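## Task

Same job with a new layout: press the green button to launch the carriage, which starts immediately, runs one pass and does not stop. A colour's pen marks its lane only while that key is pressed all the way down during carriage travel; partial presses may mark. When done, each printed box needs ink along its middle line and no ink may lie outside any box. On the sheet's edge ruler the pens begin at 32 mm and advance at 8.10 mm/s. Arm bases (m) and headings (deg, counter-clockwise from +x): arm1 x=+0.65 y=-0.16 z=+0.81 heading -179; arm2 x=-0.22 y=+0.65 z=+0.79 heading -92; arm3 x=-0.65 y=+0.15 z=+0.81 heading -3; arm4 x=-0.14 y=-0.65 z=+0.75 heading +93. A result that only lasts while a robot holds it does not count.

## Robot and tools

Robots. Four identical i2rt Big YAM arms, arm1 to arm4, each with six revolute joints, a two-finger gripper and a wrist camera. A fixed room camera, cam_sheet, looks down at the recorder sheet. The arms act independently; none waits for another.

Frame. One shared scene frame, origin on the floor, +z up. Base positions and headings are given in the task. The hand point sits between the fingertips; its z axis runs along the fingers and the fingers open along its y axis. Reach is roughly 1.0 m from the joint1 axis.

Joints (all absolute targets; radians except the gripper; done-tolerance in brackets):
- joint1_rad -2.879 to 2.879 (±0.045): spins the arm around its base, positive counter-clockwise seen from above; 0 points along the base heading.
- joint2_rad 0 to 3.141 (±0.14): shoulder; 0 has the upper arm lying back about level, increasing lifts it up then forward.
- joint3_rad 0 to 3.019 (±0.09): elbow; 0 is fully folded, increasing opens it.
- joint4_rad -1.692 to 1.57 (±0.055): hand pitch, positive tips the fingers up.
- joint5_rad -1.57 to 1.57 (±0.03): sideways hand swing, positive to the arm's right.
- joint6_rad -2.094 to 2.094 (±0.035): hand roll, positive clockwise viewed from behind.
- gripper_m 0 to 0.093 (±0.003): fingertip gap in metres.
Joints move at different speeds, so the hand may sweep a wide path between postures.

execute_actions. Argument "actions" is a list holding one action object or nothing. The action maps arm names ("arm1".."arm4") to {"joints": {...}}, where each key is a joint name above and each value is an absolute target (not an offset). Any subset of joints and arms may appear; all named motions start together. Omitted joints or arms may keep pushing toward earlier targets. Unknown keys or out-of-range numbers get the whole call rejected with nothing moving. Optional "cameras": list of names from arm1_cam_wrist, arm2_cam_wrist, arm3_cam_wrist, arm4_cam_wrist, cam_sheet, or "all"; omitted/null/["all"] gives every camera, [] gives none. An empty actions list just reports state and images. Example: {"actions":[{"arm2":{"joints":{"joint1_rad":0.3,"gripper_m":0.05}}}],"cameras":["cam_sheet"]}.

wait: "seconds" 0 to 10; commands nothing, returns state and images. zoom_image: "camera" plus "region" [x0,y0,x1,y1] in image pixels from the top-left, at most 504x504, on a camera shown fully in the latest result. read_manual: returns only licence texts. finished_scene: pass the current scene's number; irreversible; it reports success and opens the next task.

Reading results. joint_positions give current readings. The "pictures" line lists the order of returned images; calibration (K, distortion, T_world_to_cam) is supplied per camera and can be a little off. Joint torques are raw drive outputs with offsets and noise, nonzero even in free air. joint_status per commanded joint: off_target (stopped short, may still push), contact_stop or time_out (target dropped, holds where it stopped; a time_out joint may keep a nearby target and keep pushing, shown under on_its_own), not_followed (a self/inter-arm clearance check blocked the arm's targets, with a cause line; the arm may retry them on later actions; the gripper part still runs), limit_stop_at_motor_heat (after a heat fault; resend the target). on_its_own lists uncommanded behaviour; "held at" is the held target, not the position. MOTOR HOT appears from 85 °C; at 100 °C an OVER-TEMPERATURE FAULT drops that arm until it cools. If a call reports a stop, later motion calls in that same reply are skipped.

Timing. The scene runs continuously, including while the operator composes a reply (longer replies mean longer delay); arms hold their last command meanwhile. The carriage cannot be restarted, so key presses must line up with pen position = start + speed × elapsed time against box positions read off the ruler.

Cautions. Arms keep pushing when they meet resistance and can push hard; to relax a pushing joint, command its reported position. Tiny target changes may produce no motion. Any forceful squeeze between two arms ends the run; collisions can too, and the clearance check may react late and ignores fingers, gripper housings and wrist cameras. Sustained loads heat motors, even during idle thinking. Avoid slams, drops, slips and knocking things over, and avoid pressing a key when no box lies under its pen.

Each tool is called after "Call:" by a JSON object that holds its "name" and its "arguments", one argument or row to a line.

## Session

Call:
{"name": "execute_actions", "arguments": {
  "actions": []
}}

Scene clock: 0.00 s.
Joint torques (N m, as the arm reports them, + toward a larger angle): no reading
Motor temperatures (°C, as the motors report them): arm1=[26 25 28 25 26 26] | arm2=[27 29 27 28 28 26] | arm3=[24 29 29 24 27 25] | arm4=[28 28 30 27 28 28]
arm1.joint_positions: joint1_rad=-0.316 joint2_rad=+0.346 joint3_rad=+1.552 joint4_rad=-1.613 joint5_rad=-0.206 joint6_rad=+0.023 gripper_m=+0.095
arm1.joint_status: not commanded
arm1.hand: x=+0.5983 y=-0.1833 z=+1.3920 quat_wxyz=(-0.010, -0.829, +0.074, +0.555) (m; scene frame)
arm2.joint_positions: joint1_rad=+0.270 joint2_rad=+0.443 joint3_rad=+1.622 joint4_rad=-1.598 joint5_rad=-0.137 joint6_rad=-0.350 gripper_m=+0.094
arm2.joint_status: not commanded
arm2.hand: x=-0.1807 y=+0.5827 z=+1.4009 quat_wxyz=(-0.404, -0.364, -0.754, +0.369) (m; scene frame)
arm3.joint_positions: joint1_rad=-0.502 joint2_rad=+0.270 joint3_rad=+1.596 joint4_rad=-1.388 joint5_rad=-0.042 joint6_rad=-0.624 gripper_m=+0.095
arm3.joint_status: not commanded
arm3.hand: x=-0.6309 y=+0.1483 z=+1.4583 quat_wxyz=(-0.576, +0.045, -0.730, +0.365) (m; scene frame)
arm4.joint_positions: joint1_rad=+0.805 joint2_rad=+0.625 joint3_rad=+1.444 joint4_rad=-1.534 joint5_rad=-0.016 joint6_rad=+0.492 gripper_m=+0.095
arm4.joint_status: not commanded
arm4.hand: x=-0.2872 y=-0.5205 z=+1.2782 quat_wxyz=(-0.038, +0.748, -0.516, -0.415) (m; scene frame)
pictures: arm1_cam_wrist, arm2_cam_wrist, arm3_cam_wrist, arm4_cam_wrist, cam_sheet
camera_calibration (this result's frames):
arm1_cam_wrist: T_world_to_cam=[[0.113518, 0.989028, -0.0945333, 0.241979], [0.837576, -0.146442, -0.526327, 0.212217], [-0.534396, -0.0194313, -0.845011, 1.61461], [0, 0, 0, 1]] pos_world=[0.657623, -0.176873, 1.49893]
arm2_cam_wrist: T_world_to_cam=[[-0.854703, -0.451685, 0.255861, -0.249215], [-0.517643, 0.704436, -0.485609, 0.185373], [0.0391047, -0.547496, -0.835894, 1.61879], [0, 0, 0, 1]] pos_world=[-0.18035, 0.643131, 1.50692]
arm3_cam_wrist: T_world_to_cam=[[-0.364609, -0.733956, 0.573035, -0.961264], [-0.776964, -0.0993793, -0.621652, 0.433044], [0.513213, -0.671887, -0.534022, 1.32489], [0, 0, 0, 1]] pos_world=[-0.693978, 0.227688, 1.52756]
arm4_cam_wrist: T_world_to_cam=[[0.803221, 0.472608, -0.362598, 0.939862], [0.454661, -0.879685, -0.139417, -0.146135], [-0.384862, -0.0528761, -0.921458, 1.16119], [0, 0, 0, 1]] pos_world=[-0.241578, -0.511339, 1.39041]
Images, in order (width x height): arm1_cam_wrist 896x504, arm2_cam_wrist 896x504, arm3_cam_wrist 896x504, arm4_cam_wrist 896x504, cam_sheet 896x504.

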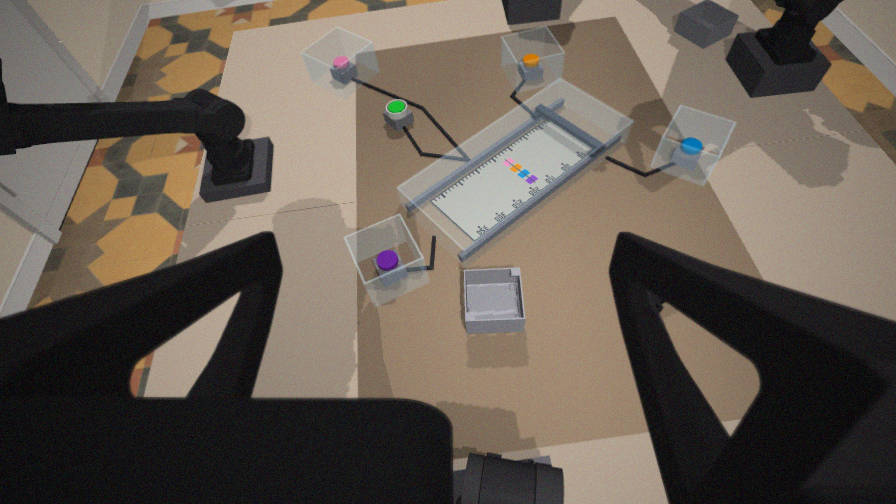

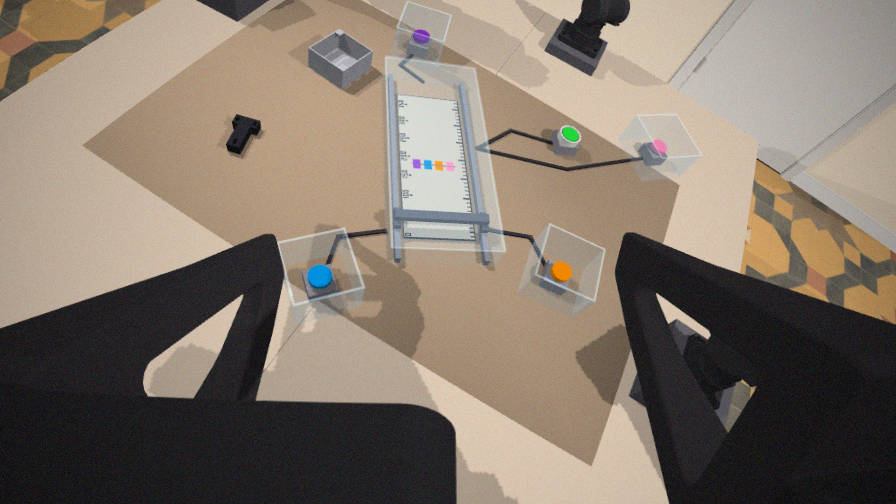

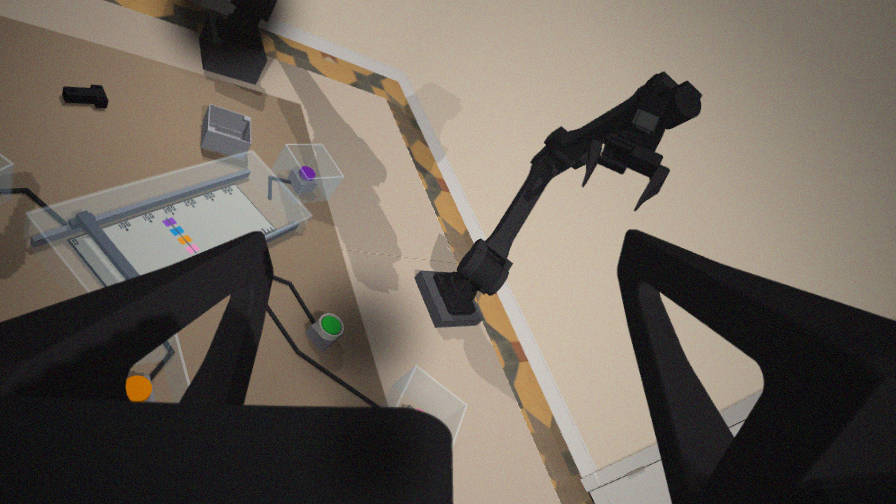

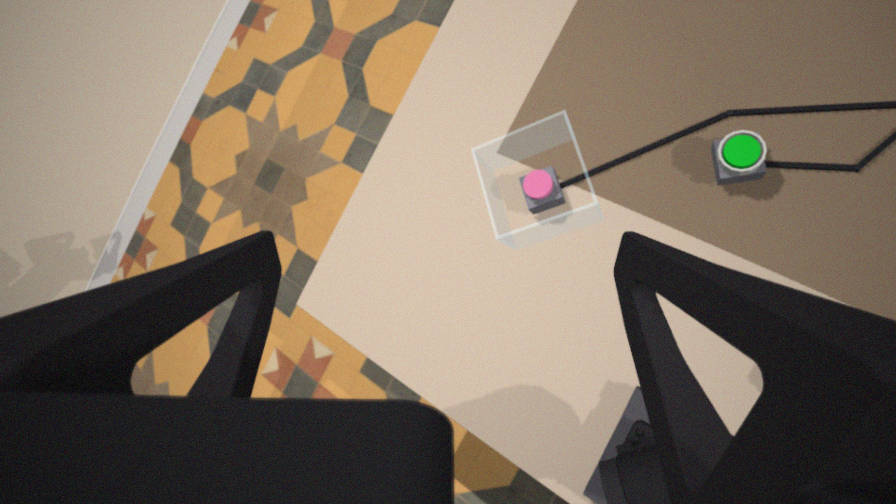

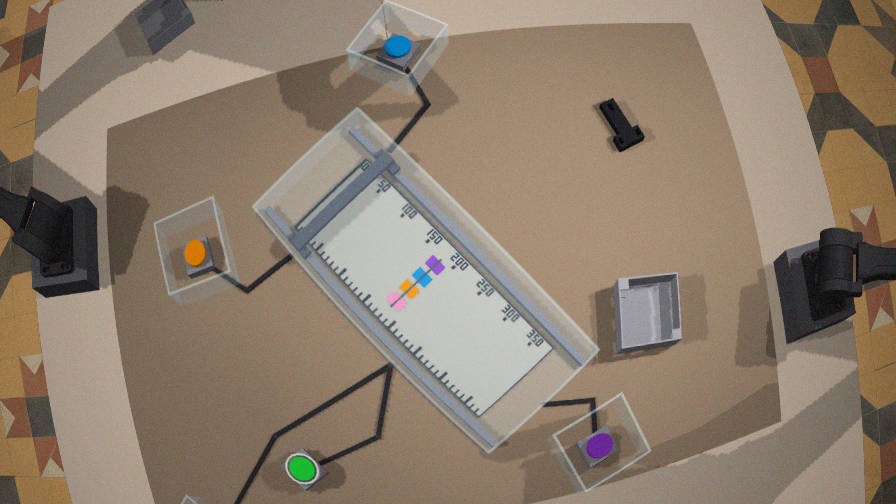

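Call:
{"name": "zoom_image", "arguments": {
  "camera": "cam_sheet",
  "region": [340, 210, 490, 350]
}}

Region (340, 210, 490, 350) of cam_sheet's 896x504 image, scaled by 3.360, with more detail than that image has; it fills the top 470 rows of this view, and the rest is white.

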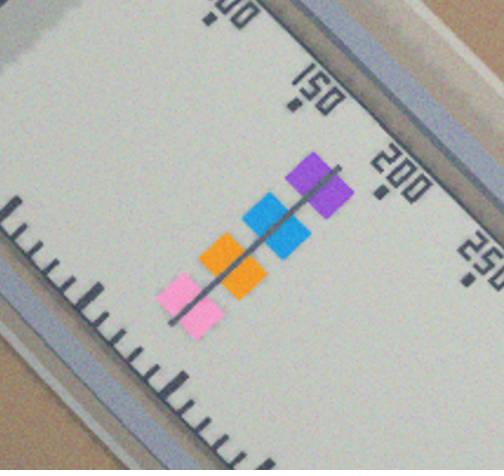

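Call:
{"name": "execute_actions", "arguments": {
  "actions": [
    {"arm1":{"joints":{"joint1_rad":0.291,"joint2_rad":1.744,"joint3_rad":1.18,"joint4_rad":-1.0,"joint5_rad":0,"joint6_rad":0,"gripper_m":0}},"arm2":{"joints":{"joint1_rad":0.665,"joint2_rad":1.509,"joint3_rad":0.98,"joint4_rad":-1.03,"joint5_rad":0,"joint6_rad":0,"gripper_m":0}},"arm3":{"joints":{"joint1_rad":-0.18,"joint2_rad":1.359,"joint3_rad":0.76,"joint4_rad":-0.96,"joint5_rad":0,"joint6_rad":0,"gripper_m":0}},"arm4":{"joints":{"joint1_rad":0.836,"joint2_rad":1.424,"joint3_rad":0.98,"joint4_rad":-1.11,"joint5_rad":0,"joint6_rad":0,"gripper_m":0}}}
  ],
  "cameras": ["arm1_cam_wrist","arm2_cam_wrist","arm3_cam_wrist","arm4_cam_wrist"]
}}

Scene clock: 26.37 s.
Joint torques (N m, as the arm reports them, + toward a larger angle): arm1=[ -0.64 -12.94   7.78   1.06   0.07  -0.07] | arm2=[  0.42 -10.81   8.18   1.54  -0.03   0.11] | arm3=[ 1.12 -6.36  8.75  0.84  0.06  0.09] | arm4=[ 1.71 -8.34  8.74  0.94  0.25 -0.18]
Motor temperatures (°C, as the motors report them): arm1=[26 26 30 26 26 26] | arm2=[27 29 29 28 28 26] | arm3=[24 29 30 25 27 25] | arm4=[28 28 33 27 28 28]
arm1.joint_positions: joint1_rad=+0.295 joint2_rad=+1.745 joint3_rad=+1.183 joint4_rad=-1.011 joint5_rad=-0.001 joint6_rad=+0.007 gripper_m=+0.001
arm1.joint_status: all done
arm1.hand: x=+0.1992 y=-0.3115 z=+0.8510 quat_wxyz=(+0.002, -0.988, -0.156, +0.000) (m; scene frame)
arm2.joint_positions: joint1_rad=+0.663 joint2_rad=+1.504 joint3_rad=+0.957 joint4_rad=-1.047 joint5_rad=-0.002 joint6_rad=-0.011 gripper_m=+0.000
arm2.joint_status: all done
arm2.hand: x=+0.0044 y=+0.3400 z=+0.8625 quat_wxyz=(+0.009, -0.451, -0.893, -0.005) (m; scene frame)
arm3.joint_positions: joint1_rad=-0.186 joint2_rad=+1.344 joint3_rad=+0.757 joint4_rad=-0.966 joint5_rad=-0.001 joint6_rad=-0.014 gripper_m=+0.001
arm3.joint_status: all done
arm3.hand: x=-0.3347 y=+0.0744 z=+0.8604 quat_wxyz=(-0.004, -0.108, -0.994, +0.001) (m; scene frame)
arm4.joint_positions: joint1_rad=+0.828 joint2_rad=+1.412 joint3_rad=+0.957 joint4_rad=-1.118 joint5_rad=-0.004 joint6_rad=+0.009 gripper_m=+0.001
arm4.joint_status: all done
arm4.hand: x=-0.4217 y=-0.4134 z=+0.8550 quat_wxyz=(+0.004, +0.938, -0.346, -0.002) (m; scene frame)
pictures: arm1_cam_wrist, arm2_cam_wrist, arm3_cam_wrist, arm4_cam_wrist
camera_calibration (this result's frames):
arm1_cam_wrist: T_world_to_cam=[[-0.310345, 0.950591, 0.00793363, 0.348171], [0.776595, 0.248708, 0.57883, -0.562252], [0.548257, 0.185798, -0.81541, 0.764833], [0, 0, 0, 1]] pos_world=[0.12537, -0.333236, 0.946338]
arm2_cam_wrist: T_world_to_cam=[[-0.810413, -0.585788, 0.00909024, 0.195345], [-0.465379, 0.653102, 0.597395, -0.726262], [-0.355884, 0.479906, -0.801896, 0.651746], [0, 0, 0, 1]] pos_world=[0.0522695, 0.275977, 0.954722]
arm3_cam_wrist: T_world_to_cam=[[-0.228944, -0.973414, 0.00705168, -0.0147085], [-0.79143, 0.19035, 0.580865, -0.776902], [-0.566765, 0.127405, -0.813969, 0.623874], [0, 0, 0, 1]] pos_world=[-0.264641, 0.0540814, 0.959193]
arm4_cam_wrist: T_world_to_cam=[[0.64018, 0.768189, -0.00741231, 0.593692], [0.617385, -0.508716, 0.600037, -0.460045], [0.457171, -0.388708, -0.799938, 0.837521], [0, 0, 0, 1]] pos_world=[-0.478936, -0.364548, 0.95041]
Images, in order (width x height): arm1_cam_wrist 896x504, arm2_cam_wrist 896x504, arm3_cam_wrist 896x504, arm4_cam_wrist 896x504.

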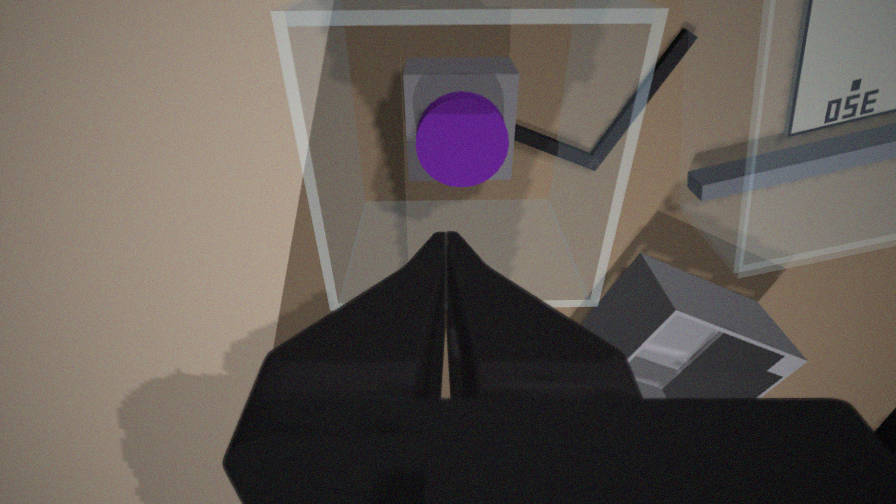

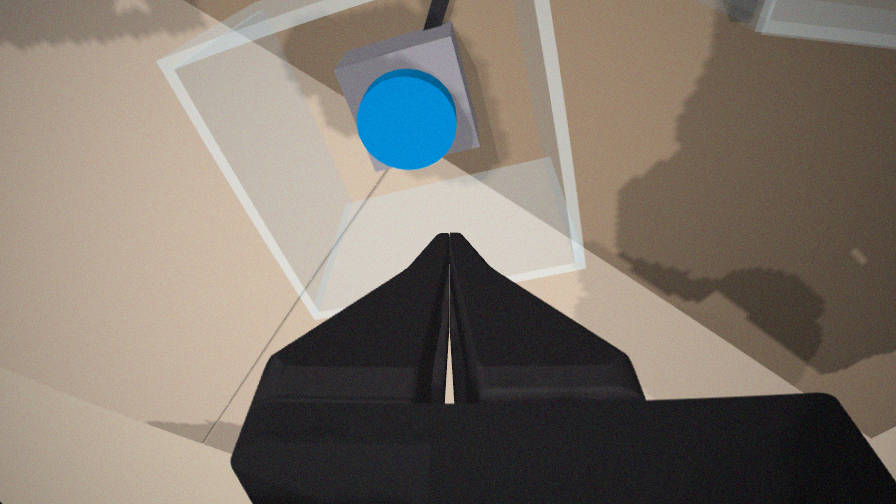

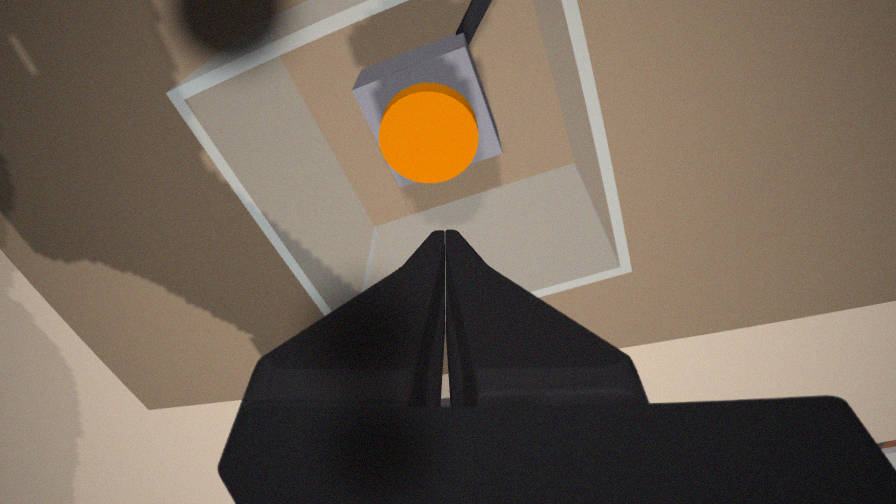

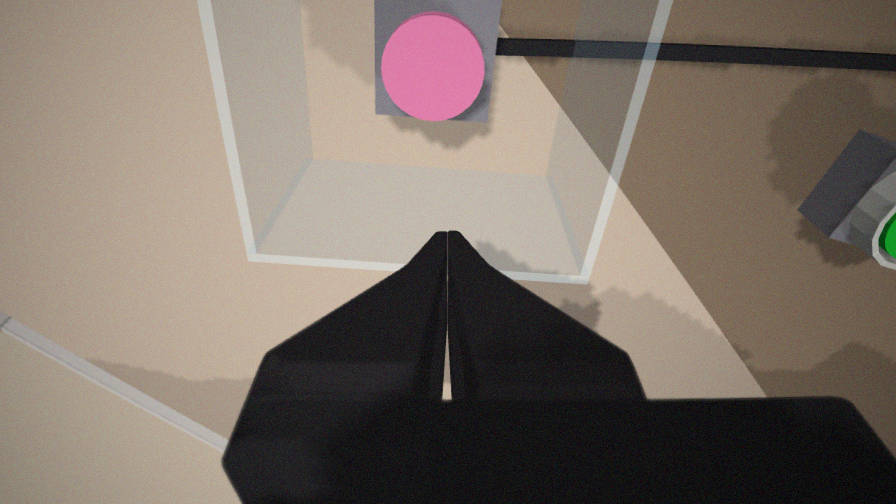

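Call:
{"name": "execute_actions", "arguments": {
  "actions": [
    {"arm1":{"joints":{"joint1_rad":0.272,"joint2_rad":1.835,"joint3_rad":1.128,"joint4_rad":-0.85}},"arm2":{"joints":{"joint1_rad":0.705,"joint2_rad":1.6,"joint3_rad":0.905,"joint4_rad":-0.85}},"arm3":{"joints":{"joint1_rad":-0.158,"joint2_rad":1.491,"joint3_rad":0.704,"joint4_rad":-0.775}},"arm4":{"joints":{"joint1_rad":0.848,"joint2_rad":1.58,"joint3_rad":0.96,"joint4_rad":-0.935}}}
  ],
  "cameras": ["arm1_cam_wrist","arm2_cam_wrist","arm3_cam_wrist","arm4_cam_wrist"]
}}

Scene clock: 36.80 s.
Joint torques (N m, as the arm reports them, + toward a larger angle): arm1=[ -0.68 -13.55   7.05   1.1    0.07  -0.07] | arm2=[  0.44 -12.86   6.31   1.58  -0.03   0.1 ] | arm3=[ 0.98 -7.17  7.05  0.79  0.05  0.11] | arm4=[  1.67 -11.68   6.62   0.92   0.25  -0.18]
Motor temperatures (°C, as the motors report them): arm1=[26 26 31 26 26 26] | arm2=[27 29 30 28 28 26] | arm3=[24 29 31 24 27 25] | arm4=[28 29 34 27 28 28]
arm1.joint_positions: joint1_rad=+0.277 joint2_rad=+1.837 joint3_rad=+1.131 joint4_rad=-0.861 joint5_rad=-0.001 joint6_rad=+0.007 gripper_m=+0.001
arm1.joint_status: all done
arm1.hand: x=+0.1949 y=-0.3034 z=+0.7933 quat_wxyz=(+0.001, -0.989, -0.147, +0.003) (m; scene frame)
arm2.joint_positions: joint1_rad=+0.703 joint2_rad=+1.610 joint3_rad=+0.897 joint4_rad=-0.867 joint5_rad=-0.002 joint6_rad=-0.011 gripper_m=+0.000
arm2.joint_status: all done
arm2.hand: x=+0.0206 y=+0.3440 z=+0.8047 quat_wxyz=(+0.003, -0.433, -0.901, -0.002) (m; scene frame)
arm3.joint_positions: joint1_rad=-0.164 joint2_rad=+1.486 joint3_rad=+0.705 joint4_rad=-0.788 joint5_rad=-0.001 joint6_rad=-0.014 gripper_m=+0.001
arm3.joint_status: all done
arm3.hand: x=-0.3302 y=+0.0806 z=+0.8016 quat_wxyz=(+0.004, -0.097, -0.995, +0.000) (m; scene frame)
arm4.joint_positions: joint1_rad=+0.841 joint2_rad=+1.586 joint3_rad=+0.957 joint4_rad=-0.942 joint5_rad=-0.003 joint6_rad=+0.009 gripper_m=+0.001
arm4.joint_status: all done
arm4.hand: x=-0.4503 y=-0.3966 z=+0.7912 quat_wxyz=(+0.003, +0.940, -0.340, -0.002) (m; scene frame)
pictures: arm1_cam_wrist, arm2_cam_wrist, arm3_cam_wrist, arm4_cam_wrist
camera_calibration (this result's frames):
arm1_cam_wrist: T_world_to_cam=[[-0.292867, 0.956121, 0.00787495, 0.337939], [0.78441, 0.235544, 0.573777, -0.529023], [0.546746, 0.174217, -0.818973, 0.718249], [0, 0, 0, 1]] pos_world=[0.121243, -0.323634, 0.889107]
arm2_cam_wrist: T_world_to_cam=[[-0.786851, -0.617075, 0.00921443, 0.221522], [-0.495768, 0.64092, 0.586034, -0.672783], [-0.367533, 0.456553, -0.810234, 0.624207], [0, 0, 0, 1]] pos_world=[0.0701764, 0.282912, 0.897986]
arm3_cam_wrist: T_world_to_cam=[[-0.207661, -0.978177, 0.00685165, 0.000387069], [-0.785935, 0.171011, 0.59419, -0.747675], [-0.582394, 0.118005, -0.804296, 0.56562], [0, 0, 0, 1]] pos_world=[-0.25813, 0.0614934, 0.899184]
arm4_cam_wrist: T_world_to_cam=[[0.630162, 0.776433, -0.00698511, 0.596988], [0.6245, -0.501464, 0.598777, -0.388447], [0.461407, -0.381688, -0.800886, 0.81156], [0, 0, 0, 1]] pos_world=[-0.508073, -0.348551, 0.88673]
Images, in order (width x height): arm1_cam_wrist 896x504, arm2_cam_wrist 896x504, arm3_cam_wrist 896x504, arm4_cam_wrist 896x504.

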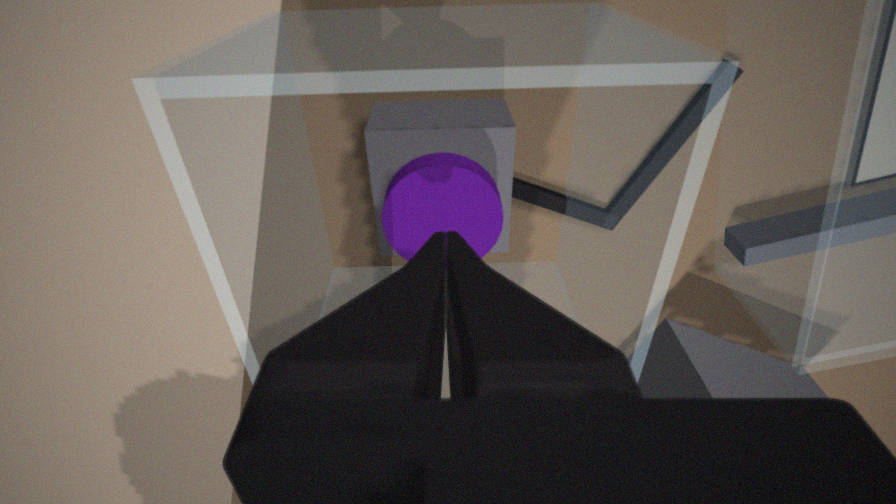

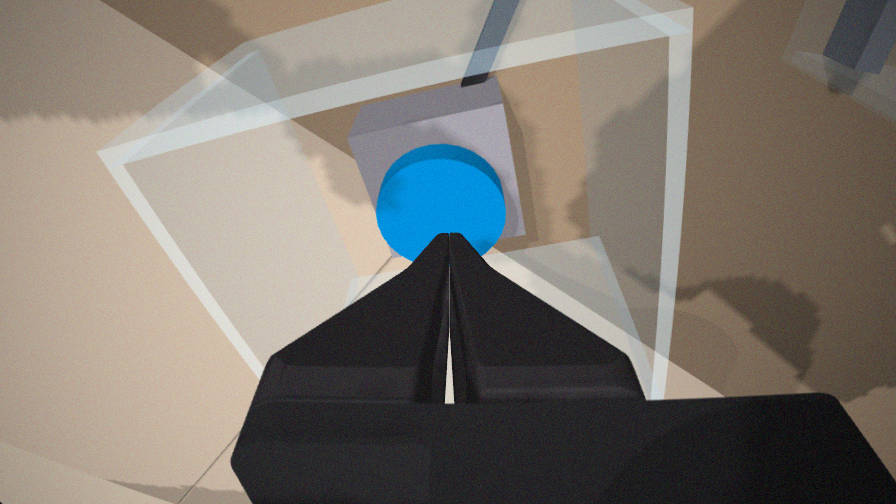

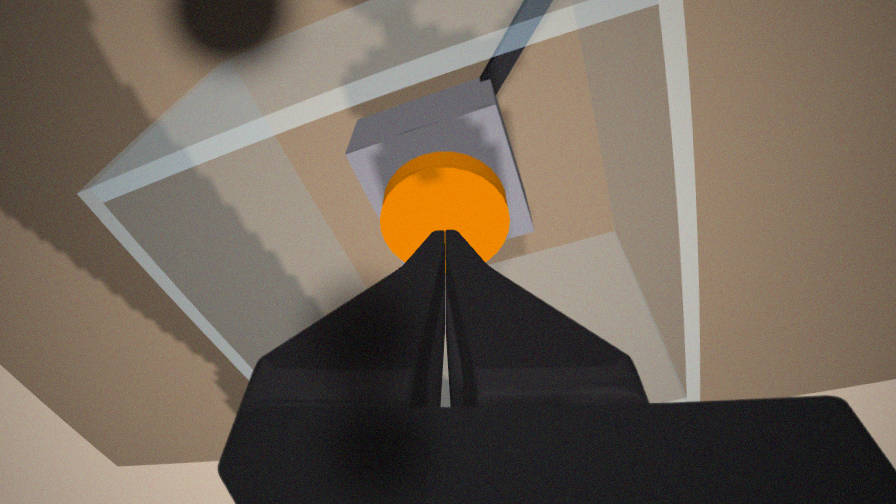

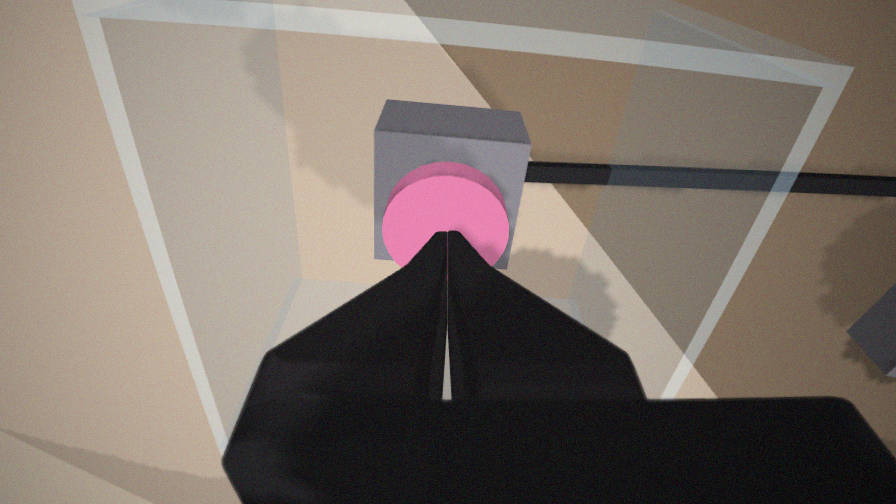

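Test press (with small forward nudges), release, and send arm4 to green.

Call:
{"name": "execute_actions", "arguments": {
  "actions": [
    {"arm1":{"joints":{"joint2_rad":1.97,"joint4_rad":-0.83}},"arm2":{"joints":{"joint2_rad":1.74,"joint4_rad":-0.82}},"arm3":{"joints":{"joint2_rad":1.65,"joint4_rad":-0.75}},"arm4":{"joints":{"joint2_rad":1.72}}}
  ],
  "cameras": ["arm1_cam_wrist","arm2_cam_wrist","arm3_cam_wrist"]
}}

Call:
{"name": "execute_actions", "arguments": {
  "actions": [
    {"arm1":{"joints":{"joint2_rad":1.83}},"arm2":{"joints":{"joint2_rad":1.595}},"arm3":{"joints":{"joint2_rad":1.485}},"arm4":{"joints":{"joint2_rad":1.4}}}
  ],
  "cameras": []
}}

Call:
{"name": "execute_actions", "arguments": {
  "actions": [
    {"arm4":{"joints":{"joint1_rad":0.19}}}
  ],
  "cameras": []
}}

Call:
{"name": "execute_actions", "arguments": {
  "actions": [
    {"arm4":{"joints":{"joint2_rad":1.54}}}
  ],
  "cameras": ["arm4_cam_wrist"]
}}

Scene clock: 43.83 s.
Joint torques (N m, as the arm reports them, + toward a larger angle): arm1=[-0.69 -9.05  5.88  0.78  0.06 -0.07] | arm2=[ 0.47 -8.21  4.91  1.42 -0.03  0.1 ] | arm3=[ 0.84 -4.35  5.32  0.98  0.05  0.1 ] | arm4=[ 1.45 -7.23  5.26  0.85  0.24 -0.18]
Motor temperatures (°C, as the motors report them): arm1=[26 26 31 26 26 26] | arm2=[27 30 30 28 28 26] | arm3=[24 29 31 24 27 25] | arm4=[28 29 34 27 28 28]
arm1.joint_positions: joint1_rad=+0.277 joint2_rad=+1.906 joint3_rad=+1.141 joint4_rad=-0.835 joint5_rad=-0.001 joint6_rad=+0.007 gripper_m=+0.001
arm1.joint_status: all done
arm1.hand: x=+0.1948 y=-0.3033 z=+0.7642 quat_wxyz=(+0.004, -0.989, -0.147, -0.014) (m; scene frame)
arm2.joint_positions: joint1_rad=+0.703 joint2_rad=+1.687 joint3_rad=+0.910 joint4_rad=-0.835 joint5_rad=-0.002 joint6_rad=-0.011 gripper_m=+0.000
arm2.joint_status: all done
arm2.hand: x=+0.0233 y=+0.3405 z=+0.7794 quat_wxyz=(+0.017, -0.433, -0.901, -0.009) (m; scene frame)
arm3.joint_positions: joint1_rad=-0.164 joint2_rad=+1.587 joint3_rad=+0.717 joint4_rad=-0.766 joint5_rad=-0.001 joint6_rad=-0.014 gripper_m=+0.001
arm3.joint_status: all done
arm3.hand: x=-0.3333 y=+0.0812 z=+0.7735 quat_wxyz=(+0.038, -0.097, -0.995, -0.003) (m; scene frame)
arm4.joint_positions: joint1_rad=+0.841 joint2_rad=+1.660 joint3_rad=+0.970 joint4_rad=-0.942 joint5_rad=-0.003 joint6_rad=+0.009 gripper_m=+0.001
arm4.joint_status: all done
arm4.hand: x=-0.4493 y=-0.3975 z=+0.7669 quat_wxyz=(+0.013, +0.940, -0.340, +0.026) (m; scene frame)
pictures: arm1_cam_wrist, arm2_cam_wrist, arm3_cam_wrist
camera_calibration (this result's frames):
arm1_cam_wrist: T_world_to_cam=[[-0.292983, 0.956084, 0.00801059, 0.33795], [0.765394, 0.22951, 0.601246, -0.531369], [0.573003, 0.182286, -0.799024, 0.676512], [0, 0, 0, 1]] pos_world=[0.118076, -0.324473, 0.857325]
arm2_cam_wrist: T_world_to_cam=[[-0.786916, -0.616992, 0.00919968, 0.221721], [-0.483678, 0.626008, 0.611693, -0.669579], [-0.383169, 0.476902, -0.791041, 0.584778], [0, 0, 0, 1]] pos_world=[0.0746836, 0.27708, 0.870121]
arm3_cam_wrist: T_world_to_cam=[[-0.207386, -0.978235, 0.00693669, 0.000529561], [-0.745125, 0.162553, 0.646811, -0.759962], [-0.633861, 0.128971, -0.762619, 0.490812], [0, 0, 0, 1]] pos_world=[-0.255051, 0.0607519, 0.86585]
Images, in order (width x height): arm1_cam_wrist 896x504, arm2_cam_wrist 896x504, arm3_cam_wrist 896x504.

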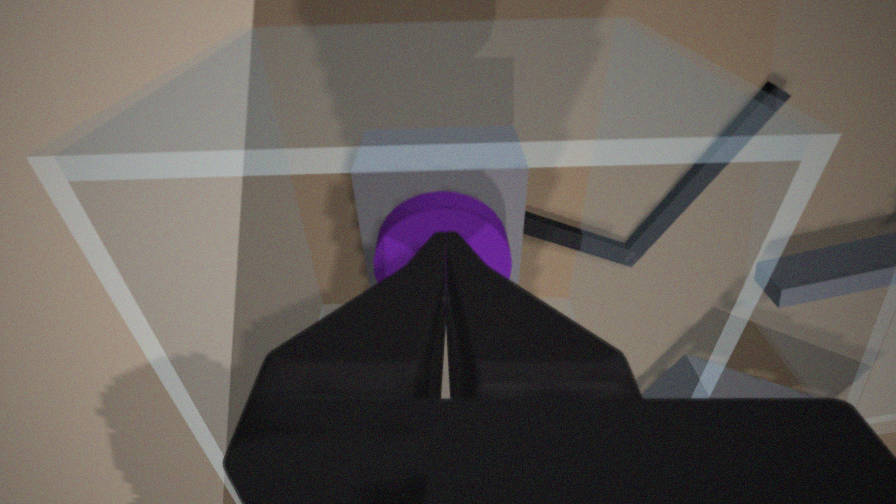

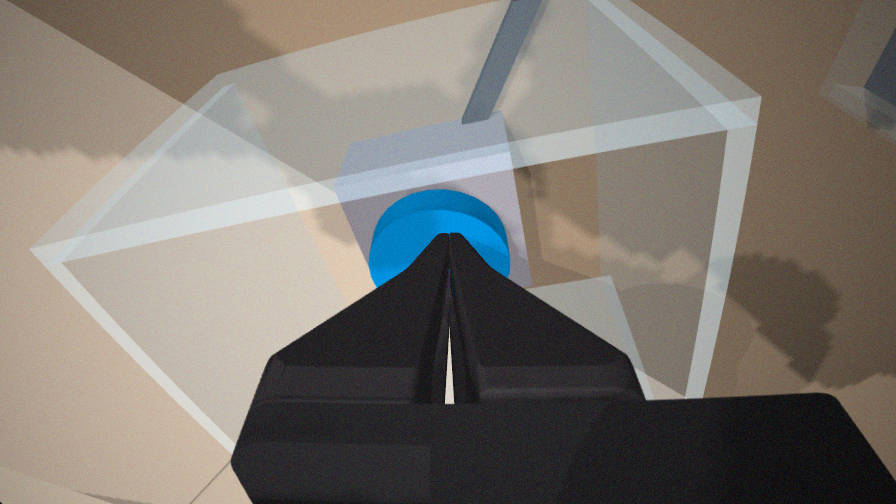

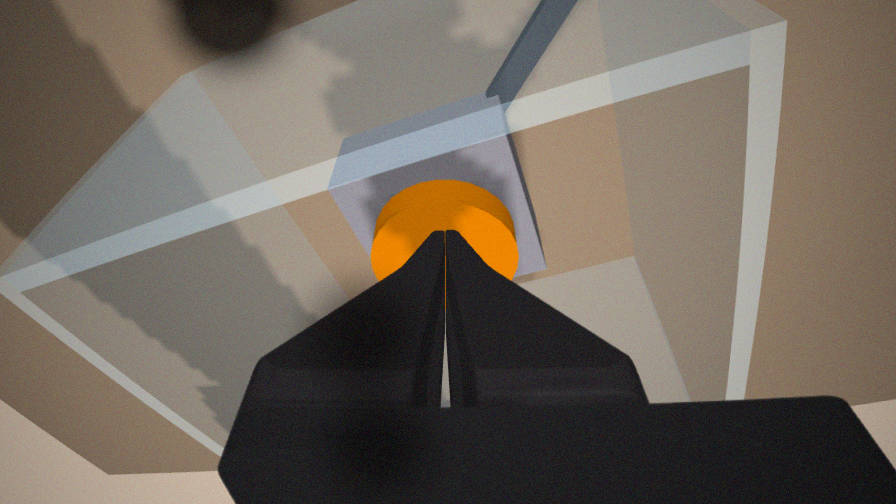

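Scene clock: 45.03 s.
Joint torques (N m, as the arm reports them, + toward a larger angle): arm1=[ -0.71 -13.84   6.75   0.85   0.06  -0.07] | arm2=[  0.45 -12.59   5.96   1.58  -0.03   0.1 ] | arm3=[ 0.91 -8.33  7.03  1.13  0.01  0.11] | arm4=[ 1.54 -7.85  7.88  1.24  0.25 -0.19]
Motor temperatures (°C, as the motors report them): arm1=[26 26 31 26 26 26] | arm2=[27 30 30 28 28 26] | arm3=[24 29 31 24 27 25] | arm4=[28 29 34 27 28 28]
arm1.joint_positions: joint1_rad=+0.277 joint2_rad=+1.840 joint3_rad=+1.135 joint4_rad=-0.834 joint5_rad=-0.001 joint6_rad=+0.007 gripper_m=+0.001
arm1.joint_status: all done
arm1.hand: x=+0.1869 y=-0.3059 z=+0.7931 quat_wxyz=(-0.001, -0.989, -0.147, +0.017) (m; scene frame)
arm2.joint_positions: joint1_rad=+0.703 joint2_rad=+1.599 joint3_rad=+0.904 joint4_rad=-0.835 joint5_rad=-0.002 joint6_rad=-0.011 gripper_m=+0.000
arm2.joint_status: all done
arm2.hand: x=+0.0283 y=+0.3342 z=+0.8109 quat_wxyz=(-0.019, -0.433, -0.901, +0.009) (m; scene frame)
arm3.joint_positions: joint1_rad=-0.164 joint2_rad=+1.485 joint3_rad=+0.709 joint4_rad=-0.763 joint5_rad=-0.001 joint6_rad=-0.014 gripper_m=+0.001
arm3.joint_status: all done
arm3.hand: x=-0.3220 y=+0.0789 z=+0.8029 quat_wxyz=(-0.011, -0.097, -0.995, +0.002) (m; scene frame)
arm4.joint_positions: joint1_rad=+0.841 joint2_rad=+1.382 joint3_rad=+0.953 joint4_rad=-0.940 joint5_rad=-0.003 joint6_rad=+0.009 gripper_m=+0.001
arm4.joint_status: all done
arm4.hand: x=-0.4577 y=-0.3901 z=+0.8694 quat_wxyz=(-0.030, +0.935, -0.338, -0.098) (m; scene frame)
pictures: none
No camera images: the call's "cameras" was empty. Leave "cameras" out to get every camera's image.

Scene clock: 46.27 s.
Joint torques (N m, as the arm reports them, + toward a larger angle): arm1=[ -0.72 -14.36   6.76   0.85   0.06  -0.07] | arm2=[  0.42 -12.39   5.94   1.59  -0.03   0.1 ] | arm3=[ 0.57 -8.83  6.94  1.    0.06  0.11] | arm4=[ 1.   -8.17  7.95  1.21  0.13 -0.16]
Motor temperatures (°C, as the motors report them): arm1=[26 26 31 26 26 26] | arm2=[27 30 30 28 28 26] | arm3=[24 29 31 24 27 25] | arm4=[28 29 34 27 28 28]
arm1.joint_positions: joint1_rad=+0.277 joint2_rad=+1.840 joint3_rad=+1.135 joint4_rad=-0.834 joint5_rad=-0.001 joint6_rad=+0.007 gripper_m=+0.001
arm1.joint_status: not commanded
arm1.hand: x=+0.1869 y=-0.3059 z=+0.7931 quat_wxyz=(-0.001, -0.989, -0.147, +0.017) (m; scene frame)
arm2.joint_positions: joint1_rad=+0.703 joint2_rad=+1.599 joint3_rad=+0.904 joint4_rad=-0.835 joint5_rad=-0.002 joint6_rad=-0.011 gripper_m=+0.000
arm2.joint_status: not commanded
arm2.hand: x=+0.0283 y=+0.3342 z=+0.8109 quat_wxyz=(-0.019, -0.433, -0.901, +0.009) (m; scene frame)
arm3.joint_positions: joint1_rad=-0.164 joint2_rad=+1.485 joint3_rad=+0.709 joint4_rad=-0.763 joint5_rad=-0.001 joint6_rad=-0.014 gripper_m=+0.001
arm3.joint_status: not commanded
arm3.hand: x=-0.3220 y=+0.0789 z=+0.8029 quat_wxyz=(-0.011, -0.097, -0.995, +0.002) (m; scene frame)
arm4.joint_positions: joint1_rad=+0.188 joint2_rad=+1.382 joint3_rad=+0.953 joint4_rad=-0.940 joint5_rad=-0.001 joint6_rad=+0.008 gripper_m=+0.001
arm4.joint_status: all done
arm4.hand: x=-0.2323 y=-0.2489 z=+0.8680 quat_wxyz=(-0.060, +0.778, -0.620, -0.081) (m; scene frame)
pictures: none
No camera images: the call's "cameras" was empty. Leave "cameras" out to get every camera's image.

Scene clock: 47.33 s.
Joint torques (N m, as the arm reports them, + toward a larger angle): arm1=[ -0.75 -14.4    6.77   0.85   0.06  -0.07] | arm2=[  0.43 -12.43   5.93   1.6   -0.03   0.1 ] | arm3=[ 1.36 -8.41  7.13  1.14  0.04  0.11] | arm4=[  1.24 -10.95   7.23   0.88   0.13  -0.16]
Motor temperatures (°C, as the motors report them): arm1=[26 26 31 26 26 26] | arm2=[27 30 30 28 28 26] | arm3=[24 29 31 24 27 25] | arm4=[28 29 34 27 28 28]
arm1.joint_positions: joint1_rad=+0.277 joint2_rad=+1.840 joint3_rad=+1.135 joint4_rad=-0.834 joint5_rad=-0.001 joint6_rad=+0.007 gripper_m=+0.001
arm1.joint_status: not commanded
arm1.hand: x=+0.1869 y=-0.3059 z=+0.7931 quat_wxyz=(-0.001, -0.989, -0.147, +0.017) (m; scene frame)
arm2.joint_positions: joint1_rad=+0.703 joint2_rad=+1.599 joint3_rad=+0.904 joint4_rad=-0.835 joint5_rad=-0.002 joint6_rad=-0.011 gripper_m=+0.000
arm2.joint_status: not commanded
arm2.hand: x=+0.0283 y=+0.3342 z=+0.8109 quat_wxyz=(-0.019, -0.433, -0.901, +0.009) (m; scene frame)
arm3.joint_positions: joint1_rad=-0.164 joint2_rad=+1.485 joint3_rad=+0.709 joint4_rad=-0.763 joint5_rad=-0.001 joint6_rad=-0.014 gripper_m=+0.001
arm3.joint_status: not commanded
arm3.hand: x=-0.3220 y=+0.0789 z=+0.8029 quat_wxyz=(-0.011, -0.097, -0.995, +0.002) (m; scene frame)
arm4.joint_positions: joint1_rad=+0.188 joint2_rad=+1.546 joint3_rad=+0.953 joint4_rad=-0.940 joint5_rad=-0.001 joint6_rad=+0.008 gripper_m=+0.001
arm4.joint_status: all done
arm4.hand: x=-0.2308 y=-0.2564 z=+0.8043 quat_wxyz=(-0.009, +0.782, -0.623, -0.017) (m; scene frame)
pictures: arm4_cam_wrist
camera_calibration (this result's frames):
arm4_cam_wrist: T_world_to_cam=[[0.971922, 0.235236, -0.00567852, 0.288963], [0.19652, -0.798214, 0.569416, -0.61433], [0.129414, -0.554543, -0.82203, 0.670268], [0, 0, 0, 1]] pos_world=[-0.246863, -0.186648, 0.902431]
Images, in order (width x height): arm4_cam_wrist 896x504.

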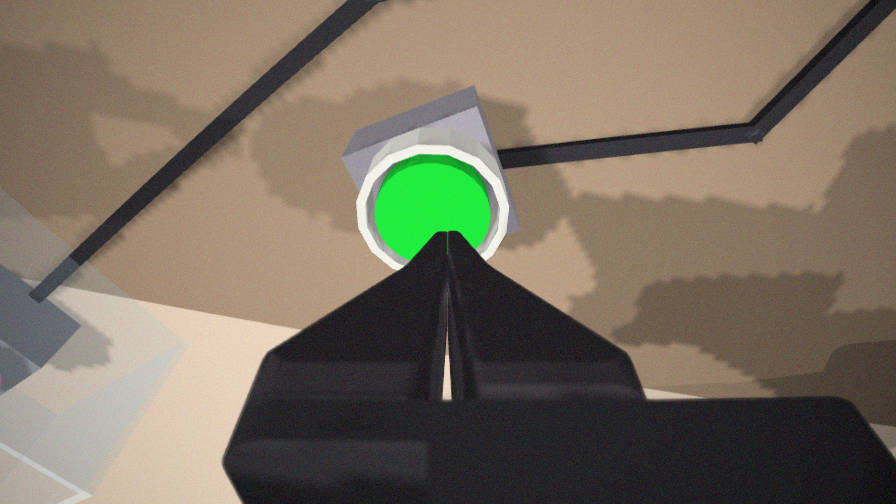

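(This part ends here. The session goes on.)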